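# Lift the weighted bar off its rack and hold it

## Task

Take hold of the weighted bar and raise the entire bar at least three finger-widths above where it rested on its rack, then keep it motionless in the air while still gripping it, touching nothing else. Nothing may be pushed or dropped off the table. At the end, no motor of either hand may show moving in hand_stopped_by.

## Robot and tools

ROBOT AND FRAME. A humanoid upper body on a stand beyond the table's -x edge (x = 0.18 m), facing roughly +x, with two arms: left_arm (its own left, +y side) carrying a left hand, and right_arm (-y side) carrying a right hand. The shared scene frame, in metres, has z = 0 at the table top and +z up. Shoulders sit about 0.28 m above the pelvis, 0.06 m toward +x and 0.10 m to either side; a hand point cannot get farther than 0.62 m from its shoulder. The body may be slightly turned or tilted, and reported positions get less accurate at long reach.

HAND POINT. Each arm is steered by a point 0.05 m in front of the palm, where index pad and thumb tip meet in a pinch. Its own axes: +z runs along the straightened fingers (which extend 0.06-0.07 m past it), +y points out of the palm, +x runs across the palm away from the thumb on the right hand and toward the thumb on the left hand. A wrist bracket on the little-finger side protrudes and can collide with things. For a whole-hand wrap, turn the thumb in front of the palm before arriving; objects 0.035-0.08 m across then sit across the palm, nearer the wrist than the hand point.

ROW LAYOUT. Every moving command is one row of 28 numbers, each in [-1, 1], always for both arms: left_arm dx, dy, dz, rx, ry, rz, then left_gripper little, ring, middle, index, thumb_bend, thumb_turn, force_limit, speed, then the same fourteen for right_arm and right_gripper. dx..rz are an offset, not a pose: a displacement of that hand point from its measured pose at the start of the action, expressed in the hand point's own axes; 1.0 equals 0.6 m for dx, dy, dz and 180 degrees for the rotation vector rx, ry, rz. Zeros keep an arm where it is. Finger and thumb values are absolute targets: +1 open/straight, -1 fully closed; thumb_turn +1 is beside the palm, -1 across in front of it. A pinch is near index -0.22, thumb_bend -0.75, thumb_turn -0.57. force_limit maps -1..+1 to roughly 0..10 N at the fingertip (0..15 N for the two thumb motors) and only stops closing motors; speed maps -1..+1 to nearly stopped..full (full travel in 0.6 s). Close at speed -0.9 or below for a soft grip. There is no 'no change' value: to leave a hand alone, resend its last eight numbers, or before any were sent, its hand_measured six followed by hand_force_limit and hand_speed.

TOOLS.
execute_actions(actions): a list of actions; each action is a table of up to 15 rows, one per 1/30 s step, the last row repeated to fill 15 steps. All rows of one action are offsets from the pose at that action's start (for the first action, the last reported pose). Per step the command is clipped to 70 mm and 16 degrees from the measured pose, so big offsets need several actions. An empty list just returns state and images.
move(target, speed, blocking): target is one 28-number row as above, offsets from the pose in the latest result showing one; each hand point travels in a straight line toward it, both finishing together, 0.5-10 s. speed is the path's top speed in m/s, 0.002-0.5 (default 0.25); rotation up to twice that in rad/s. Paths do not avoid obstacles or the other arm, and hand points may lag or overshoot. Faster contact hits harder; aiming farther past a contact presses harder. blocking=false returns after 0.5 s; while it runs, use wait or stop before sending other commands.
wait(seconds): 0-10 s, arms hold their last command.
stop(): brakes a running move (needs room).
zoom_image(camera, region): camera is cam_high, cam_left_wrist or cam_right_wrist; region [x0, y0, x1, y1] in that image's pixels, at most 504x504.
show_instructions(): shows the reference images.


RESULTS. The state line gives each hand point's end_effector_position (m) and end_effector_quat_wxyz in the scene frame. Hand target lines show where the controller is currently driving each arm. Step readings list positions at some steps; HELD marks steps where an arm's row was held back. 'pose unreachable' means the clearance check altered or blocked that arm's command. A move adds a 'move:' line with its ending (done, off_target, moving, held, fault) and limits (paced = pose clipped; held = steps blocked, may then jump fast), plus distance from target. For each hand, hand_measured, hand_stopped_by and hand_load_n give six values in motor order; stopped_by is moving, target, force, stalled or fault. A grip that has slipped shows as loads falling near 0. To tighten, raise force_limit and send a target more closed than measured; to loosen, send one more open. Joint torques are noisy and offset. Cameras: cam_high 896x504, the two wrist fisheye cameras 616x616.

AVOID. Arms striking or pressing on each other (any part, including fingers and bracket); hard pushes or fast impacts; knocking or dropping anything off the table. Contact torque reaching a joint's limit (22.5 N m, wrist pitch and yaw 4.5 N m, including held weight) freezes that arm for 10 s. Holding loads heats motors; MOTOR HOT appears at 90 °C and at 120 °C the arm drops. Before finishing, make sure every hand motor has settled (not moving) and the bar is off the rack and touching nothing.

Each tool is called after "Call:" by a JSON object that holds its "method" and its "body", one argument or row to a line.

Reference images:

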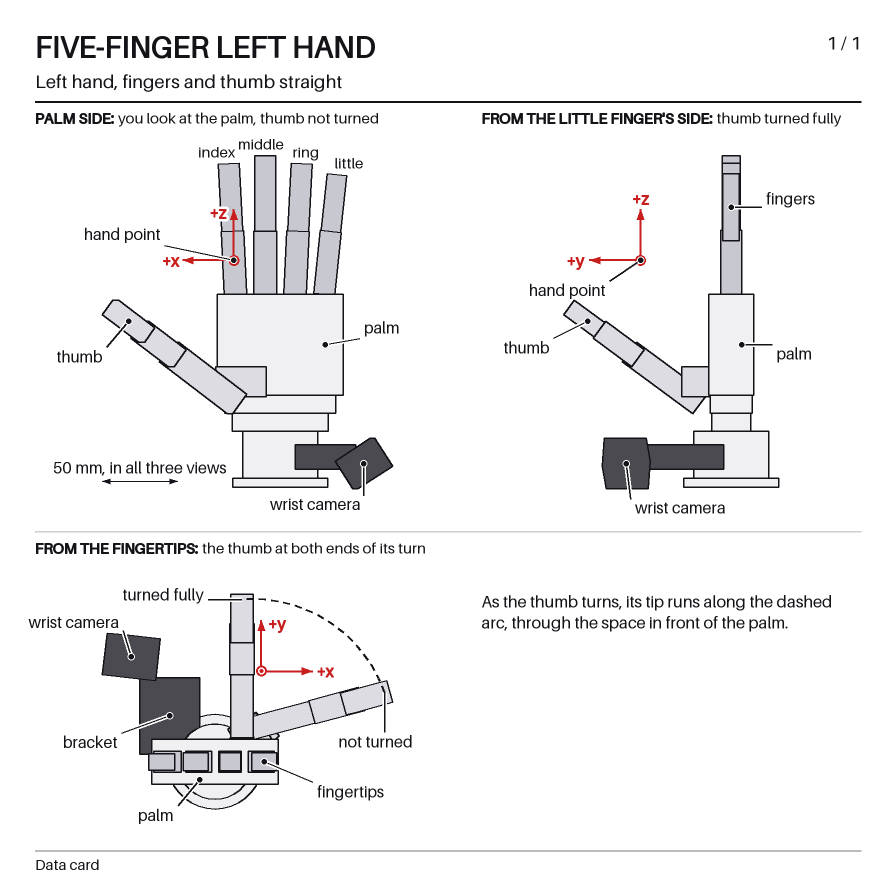

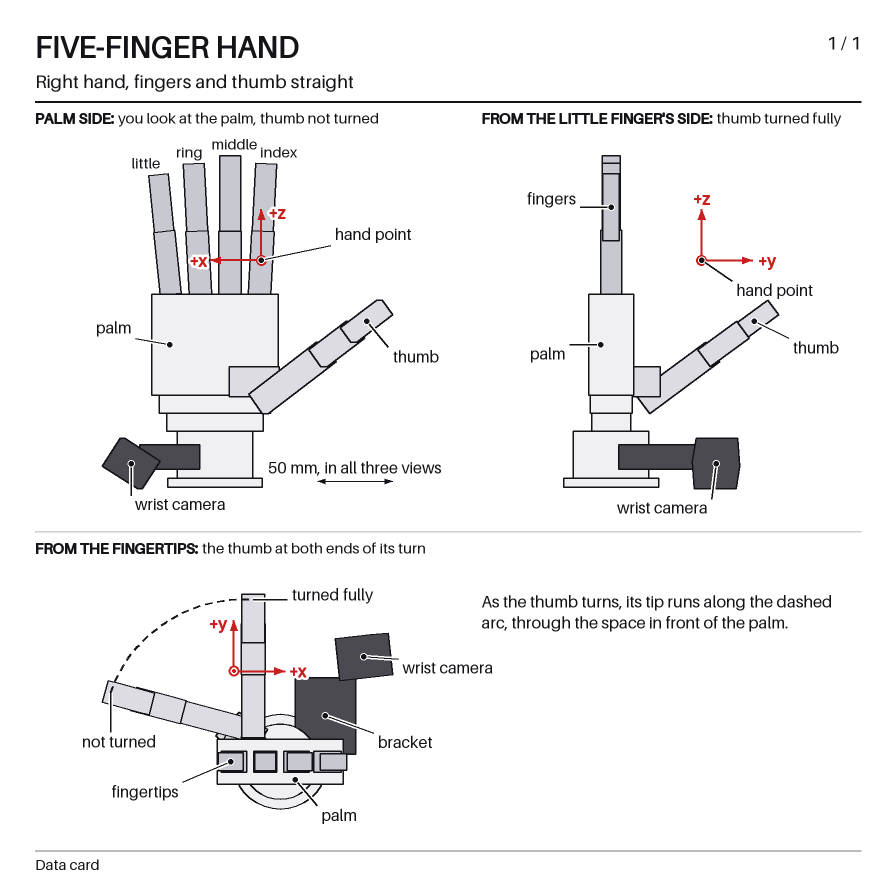

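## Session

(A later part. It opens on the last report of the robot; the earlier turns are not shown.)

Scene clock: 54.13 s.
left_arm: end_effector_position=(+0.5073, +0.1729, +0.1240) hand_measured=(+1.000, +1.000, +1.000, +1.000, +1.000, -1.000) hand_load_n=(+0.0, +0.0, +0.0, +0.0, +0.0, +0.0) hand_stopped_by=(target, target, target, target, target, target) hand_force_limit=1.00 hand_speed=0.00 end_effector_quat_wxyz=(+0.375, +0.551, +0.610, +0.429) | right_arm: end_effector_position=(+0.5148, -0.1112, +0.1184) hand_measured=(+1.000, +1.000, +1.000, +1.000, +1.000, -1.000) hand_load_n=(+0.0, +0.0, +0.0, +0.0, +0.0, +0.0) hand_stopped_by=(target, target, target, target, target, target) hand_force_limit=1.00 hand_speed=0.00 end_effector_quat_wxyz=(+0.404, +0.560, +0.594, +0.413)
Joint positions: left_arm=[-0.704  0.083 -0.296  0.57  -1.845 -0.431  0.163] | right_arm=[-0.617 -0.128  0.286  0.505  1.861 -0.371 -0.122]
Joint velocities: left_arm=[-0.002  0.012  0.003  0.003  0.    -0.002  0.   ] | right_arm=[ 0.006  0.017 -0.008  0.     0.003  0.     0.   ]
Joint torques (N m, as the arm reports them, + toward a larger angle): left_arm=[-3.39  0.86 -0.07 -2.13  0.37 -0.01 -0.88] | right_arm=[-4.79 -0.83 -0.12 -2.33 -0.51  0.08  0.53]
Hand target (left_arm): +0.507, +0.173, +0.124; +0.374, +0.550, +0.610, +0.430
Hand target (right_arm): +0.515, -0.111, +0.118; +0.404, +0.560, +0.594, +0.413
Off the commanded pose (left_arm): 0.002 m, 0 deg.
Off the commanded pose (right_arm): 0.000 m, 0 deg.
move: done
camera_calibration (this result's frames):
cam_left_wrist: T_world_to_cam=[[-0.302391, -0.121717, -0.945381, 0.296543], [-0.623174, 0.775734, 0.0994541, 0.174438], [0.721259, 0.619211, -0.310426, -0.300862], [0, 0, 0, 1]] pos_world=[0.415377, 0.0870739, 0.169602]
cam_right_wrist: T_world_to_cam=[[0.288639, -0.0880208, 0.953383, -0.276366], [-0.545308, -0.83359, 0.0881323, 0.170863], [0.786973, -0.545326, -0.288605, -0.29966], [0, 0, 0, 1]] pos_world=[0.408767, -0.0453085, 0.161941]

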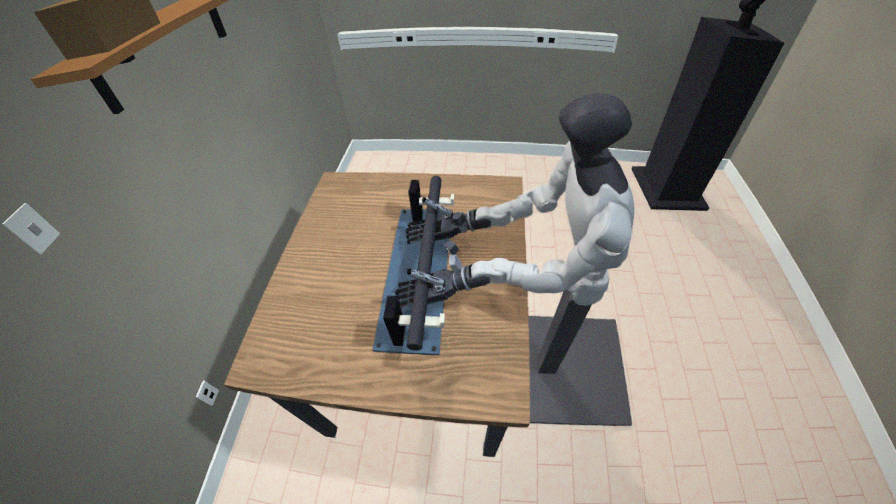

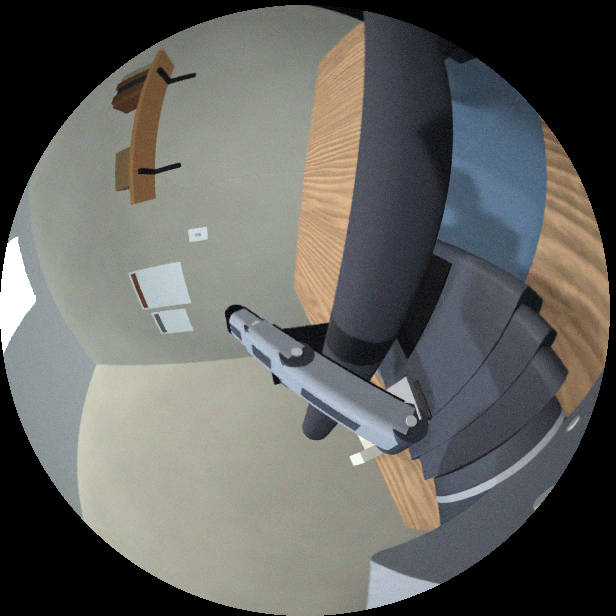

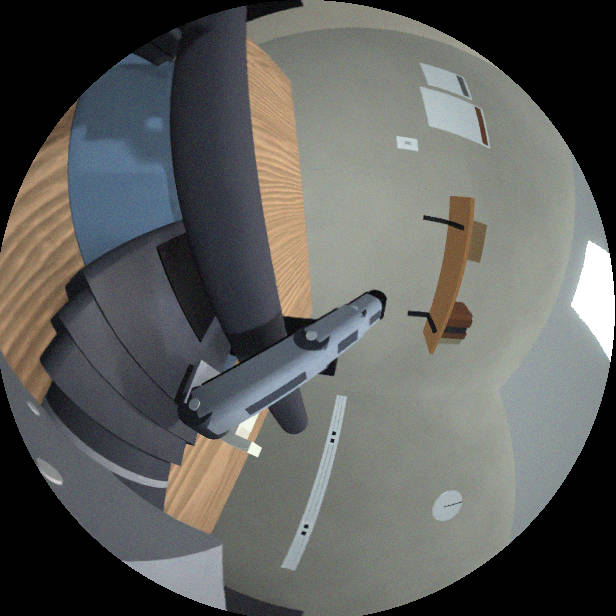

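Call:
{"method": "move", "body": {
  "target": [0,0,0,0,-0.02,0,1,1,1,1,1,-1,1,0,0.045,0,0.012,0,0.015,0,1,1,1,1,1,-1,1,0],
  "speed": 0.06
}}

Call:
{"method": "move", "body": {
  "target": [0,0.005,0,0,0,0,-1,-1,-1,-1,-1,-1,1,-0.4,0,0.005,0,0,0,0,-1,-1,-1,-1,-1,-1,1,-0.4]
}}

Call:
{"method": "move", "body": {
  "target": [0,0.2,-0.09,-0.04,0,0,-1,-1,-1,-1,-1,-1,1,-0.4,0,0.2,-0.09,-0.04,0,0,-1,-1,-1,-1,-1,-1,1,-0.4],
  "speed": 0.07
}}

Scene clock: 62.80 s.
left_arm: end_effector_position=(+0.5075, +0.1718, +0.1251) hand_measured=(+1.000, +1.000, +1.000, +1.000, +1.000, -1.000) hand_load_n=(+0.0, +0.0, +0.0, +0.0, +0.0, +0.0) hand_stopped_by=(target, target, target, target, target, target) hand_force_limit=1.00 hand_speed=0.00 end_effector_quat_wxyz=(+0.393, +0.566, +0.595, +0.414) | right_arm: end_effector_position=(+0.5205, -0.0857, +0.1158) hand_measured=(+1.000, +1.000, +1.000, +1.000, +1.000, -1.000) hand_load_n=(+0.0, +0.0, +0.0, +0.0, +0.0, +0.0) hand_stopped_by=(target, target, target, target, target, target) hand_force_limit=1.00 hand_speed=0.00 end_effector_quat_wxyz=(+0.391, +0.551, +0.603, +0.424)
Joint positions: left_arm=[-0.673  0.134 -0.289  0.518 -1.871 -0.341  0.176] | right_arm=[-0.678 -0.077  0.297  0.601  1.861 -0.355 -0.085]
Joint velocities: left_arm=[0.003 0.003 0.    0.003 0.003 0.002 0.   ] | right_arm=[ 0.    -0.002  0.002  0.     0.     0.     0.002]
Joint torques (N m, as the arm reports them, + toward a larger angle): left_arm=[-3.55  1.16  0.59 -2.57  0.03  0.18 -0.63] | right_arm=[-5.11 -0.3  -0.03 -2.19 -0.43  0.2   0.61]
Hand target (left_arm): +0.507, +0.173, +0.124; +0.394, +0.565, +0.597, +0.412
Hand target (right_arm): +0.521, -0.085, +0.116; +0.390, +0.550, +0.603, +0.425
Off the commanded pose (left_arm): 0.002 m, 0 deg.
Off the commanded pose (right_arm): 0.002 m, 0 deg.
move: done
camera_calibration (this result's frames):
cam_left_wrist: T_world_to_cam=[[-0.305851, -0.118043, -0.944733, 0.298577], [-0.575139, 0.813676, 0.0845296, 0.146311], [0.758729, 0.569207, -0.316755, -0.309642], [0, 0, 0, 1]] pos_world=[0.410404, 0.0924459, 0.171627]
cam_right_wrist: T_world_to_cam=[[0.293767, -0.0872269, 0.951889, -0.275712], [-0.510638, -0.856146, 0.0791373, 0.176556], [0.808053, -0.509319, -0.296049, -0.29804], [0, 0, 0, 1]] pos_world=[0.411984, -0.0246891, 0.16024]

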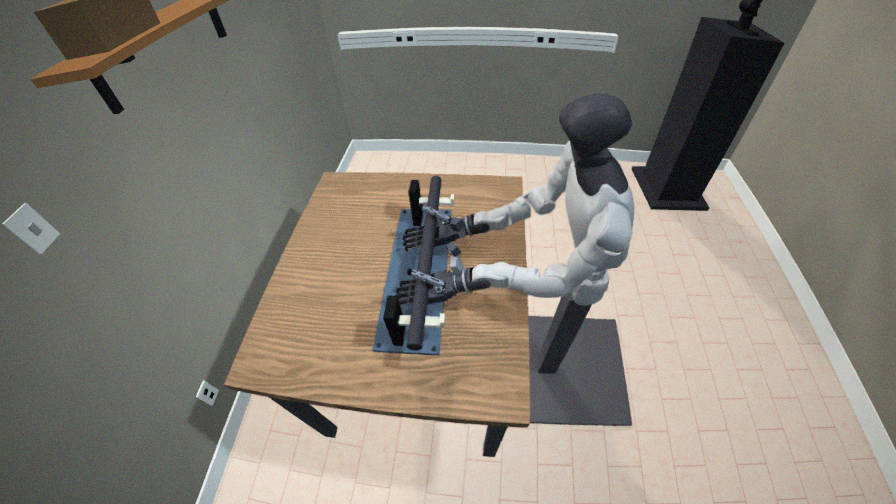

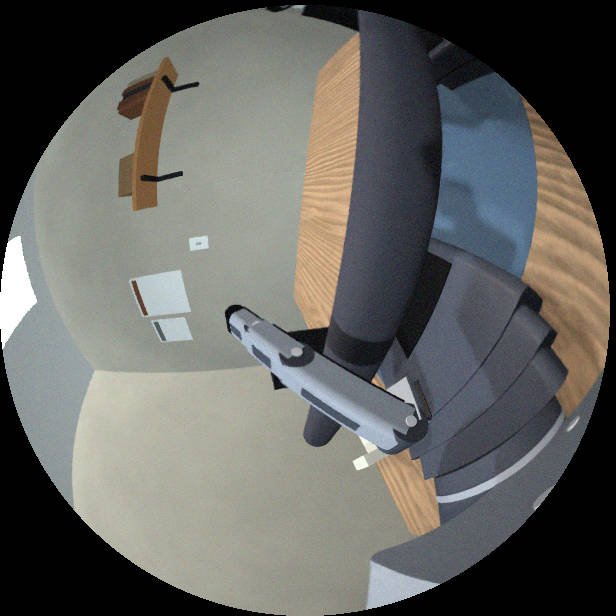

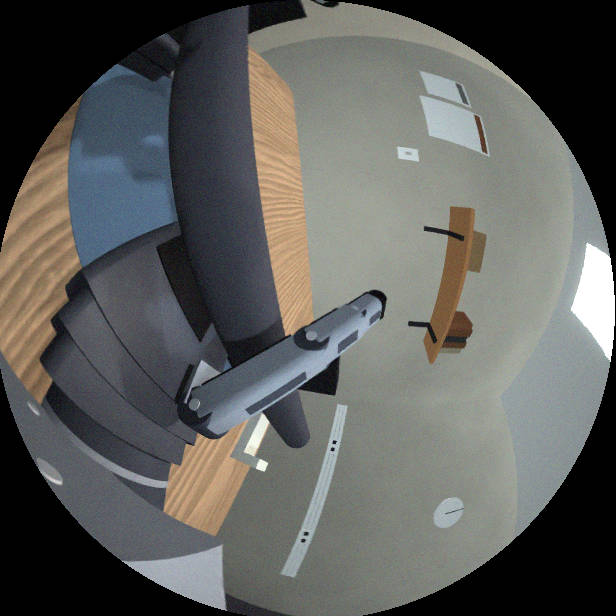

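Scene clock: 64.87 s.
left_arm: end_effector_position=(+0.5079, +0.1717, +0.1249) hand_measured=(-0.780, -0.758, -0.578, -0.758, -0.040, -1.000) hand_load_n=(+11.5, +8.5, +12.5, +10.5, +14.0, +1.5) hand_stopped_by=(force, force, force, force, force, target) hand_force_limit=1.00 hand_speed=-0.40 end_effector_quat_wxyz=(+0.393, +0.564, +0.600, +0.409) | right_arm: end_effector_position=(+0.5210, -0.0853, +0.1158) hand_measured=(-0.772, -0.772, -0.574, -0.792, -0.040, -1.000) hand_load_n=(+10.5, +11.0, +12.0, +10.5, +14.5, +1.5) hand_stopped_by=(force, force, force, force, force, target) hand_force_limit=1.00 hand_speed=-0.40 end_effector_quat_wxyz=(+0.387, +0.554, +0.603, +0.423)
Joint positions: left_arm=[-0.675  0.132 -0.287  0.51  -1.877 -0.346  0.191] | right_arm=[-0.678 -0.077  0.296  0.59   1.865 -0.357 -0.103]
Joint velocities: left_arm=[ 0.     0.003  0.002 -0.002 -0.005  0.     0.   ] | right_arm=[-0.002  0.005  0.014  0.002  0.003  0.     0.   ]
Joint torques (N m, as the arm reports them, + toward a larger angle): left_arm=[-3.54  1.5   0.   -2.18  0.72  0.16 -0.77] | right_arm=[-5.02 -0.84  0.18 -2.54 -0.72  0.03  0.59]
Hand target (left_arm): +0.509, +0.172, +0.128; +0.393, +0.566, +0.595, +0.414
Hand target (right_arm): +0.521, -0.086, +0.119; +0.391, +0.551, +0.604, +0.424
Off the commanded pose (left_arm): 0.003 m, 1 deg.
Off the commanded pose (right_arm): 0.003 m, 1 deg.
move: done
camera_calibration (this result's frames):
cam_left_wrist: T_world_to_cam=[[-0.312731, -0.1306, -0.94082, 0.303711], [-0.577786, 0.812328, 0.0792944, 0.148804], [0.753898, 0.56839, -0.329499, -0.305781], [0, 0, 0, 1]] pos_world=[0.411484, 0.0925905, 0.173184]
cam_right_wrist: T_world_to_cam=[[0.302603, -0.0947397, 0.948396, -0.280638], [-0.511086, -0.856023, 0.0775591, 0.17748], [0.804501, -0.508182, -0.307455, -0.294962], [0, 0, 0, 1]] pos_world=[0.412927, -0.0245551, 0.161704]

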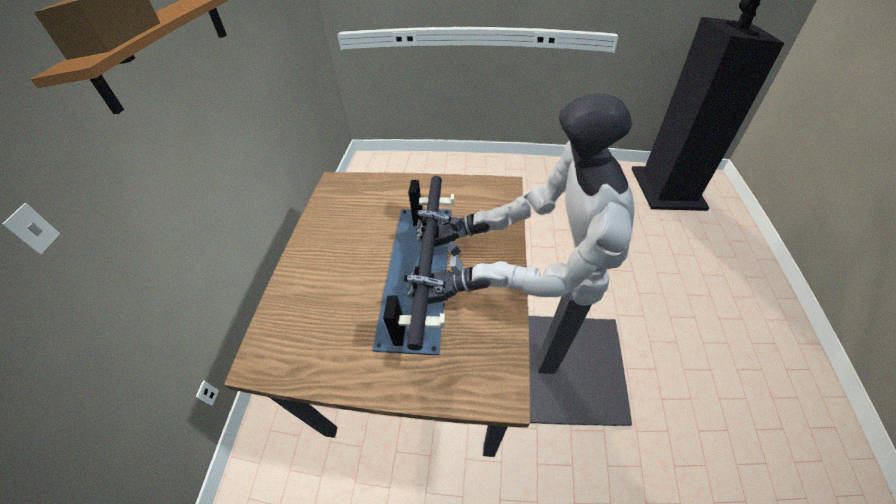

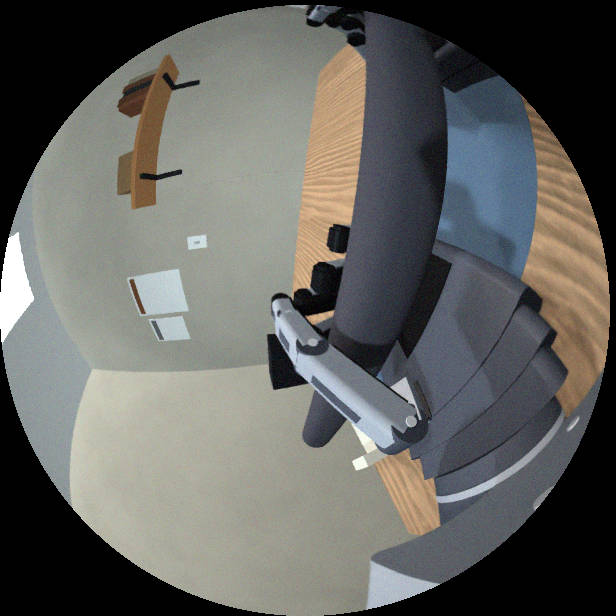

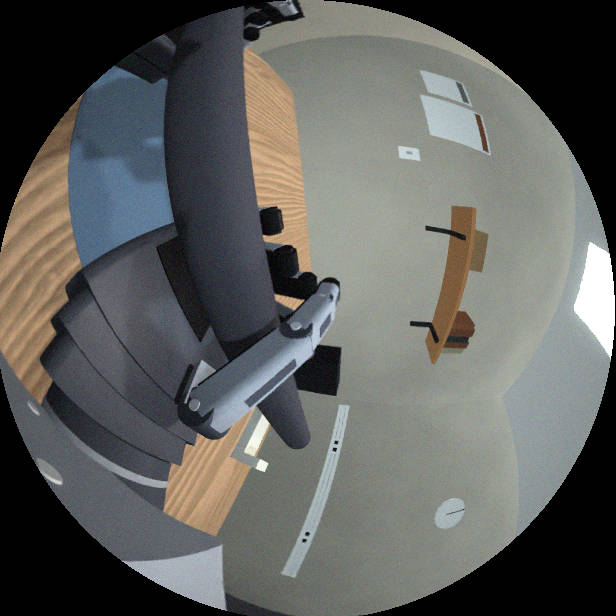

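Scene clock: 67.10 s.
left_arm: end_effector_position=(+0.5000, +0.1645, +0.2566) hand_measured=(-0.780, -0.758, -0.578, -0.758, -0.040, -1.000) hand_load_n=(+7.0, +6.0, +12.5, +11.0, +14.5, +1.5) hand_stopped_by=(force, force, force, force, force, target) hand_force_limit=1.00 hand_speed=-0.40 end_effector_quat_wxyz=(+0.437, +0.542, +0.569, +0.437) | right_arm: end_effector_position=(+0.5102, -0.0897, +0.2465) hand_measured=(-0.772, -0.772, -0.574, -0.792, -0.040, -1.000) hand_load_n=(+10.5, +11.0, +12.0, +10.0, +14.5, +1.5) hand_stopped_by=(force, force, force, force, force, target) hand_force_limit=1.00 hand_speed=-0.40 end_effector_quat_wxyz=(+0.423, +0.532, +0.573, +0.457)
Joint positions: left_arm=[-0.697  0.23  -0.309 -0.065 -1.758 -0.465  0.658] | right_arm=[-0.656 -0.185  0.337 -0.046  1.702 -0.506 -0.603]
Joint velocities: left_arm=[ 0.005 -0.011 -0.002  0.    -0.008  0.     0.014] | right_arm=[ 0.012 -0.014  0.028  0.    -0.002 -0.005 -0.017]
Joint torques (N m, as the arm reports them, + toward a larger angle): left_arm=[-7.15  0.86  2.5  -5.7   0.98 -0.5  -2.58] | right_arm=[-9.16  0.22 -0.79 -5.71 -1.07 -0.05  1.98]
Hand target (left_arm): +0.500, +0.169, +0.255; +0.430, +0.541, +0.572, +0.442
Hand target (right_arm): +0.509, -0.084, +0.246; +0.420, +0.527, +0.579, +0.459
Off the commanded pose (left_arm): 0.008 m, 2 deg.
Off the commanded pose (right_arm): 0.003 m, 1 deg.
move: off_target (left_arm)
camera_calibration (this result's frames):
cam_left_wrist: T_world_to_cam=[[-0.193802, -0.130255, -0.972355, 0.372699], [-0.563751, 0.825943, 0.00172055, 0.150298], [0.802886, 0.5485, -0.2335, -0.298204], [0, 0, 0, 1]] pos_world=[0.396384, 0.0879729, 0.292506]
cam_right_wrist: T_world_to_cam=[[0.182357, -0.106615, 0.977435, -0.348574], [-0.52535, -0.85087, 0.00520303, 0.183754], [0.831115, -0.514445, -0.211173, -0.286223], [0, 0, 0, 1]] pos_world=[0.397984, -0.0280589, 0.27931]

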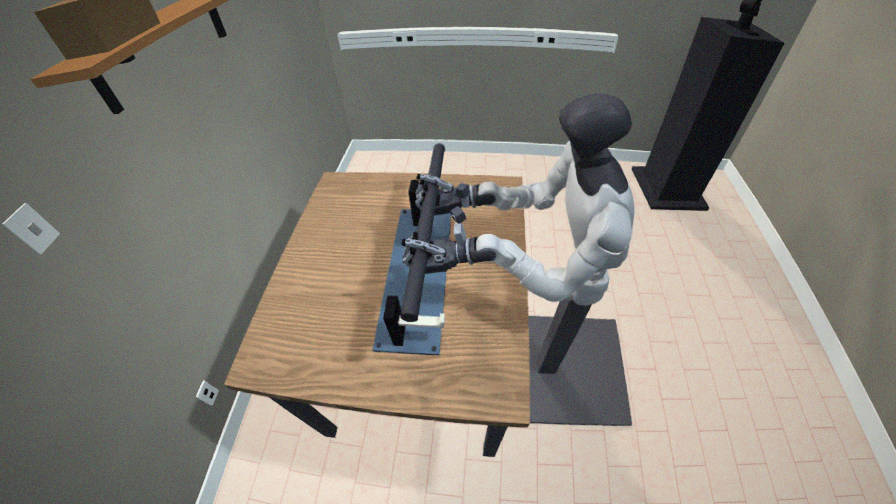

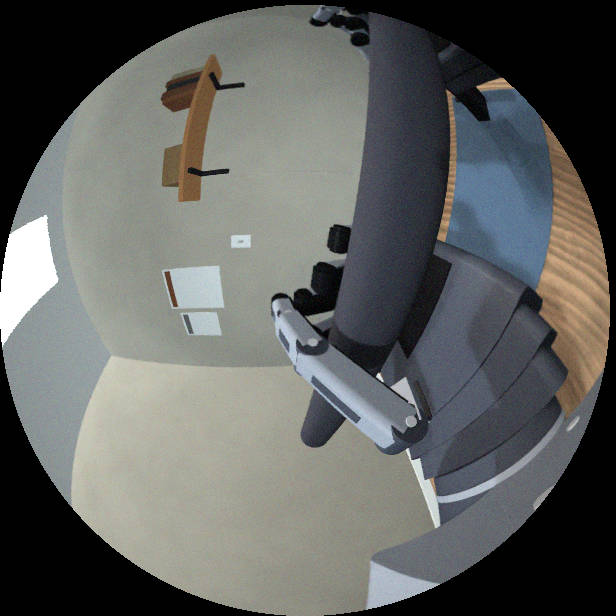

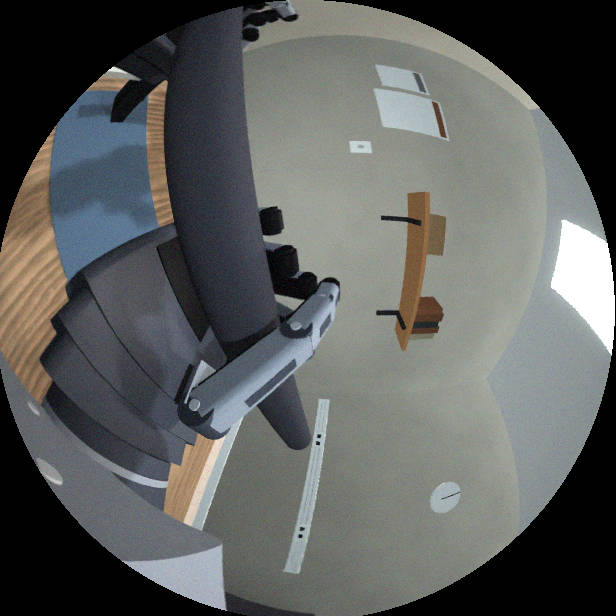

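Call:
{"method": "finished_scene", "body": {
  "scene": 1
}}

The scene is finished: the task was done.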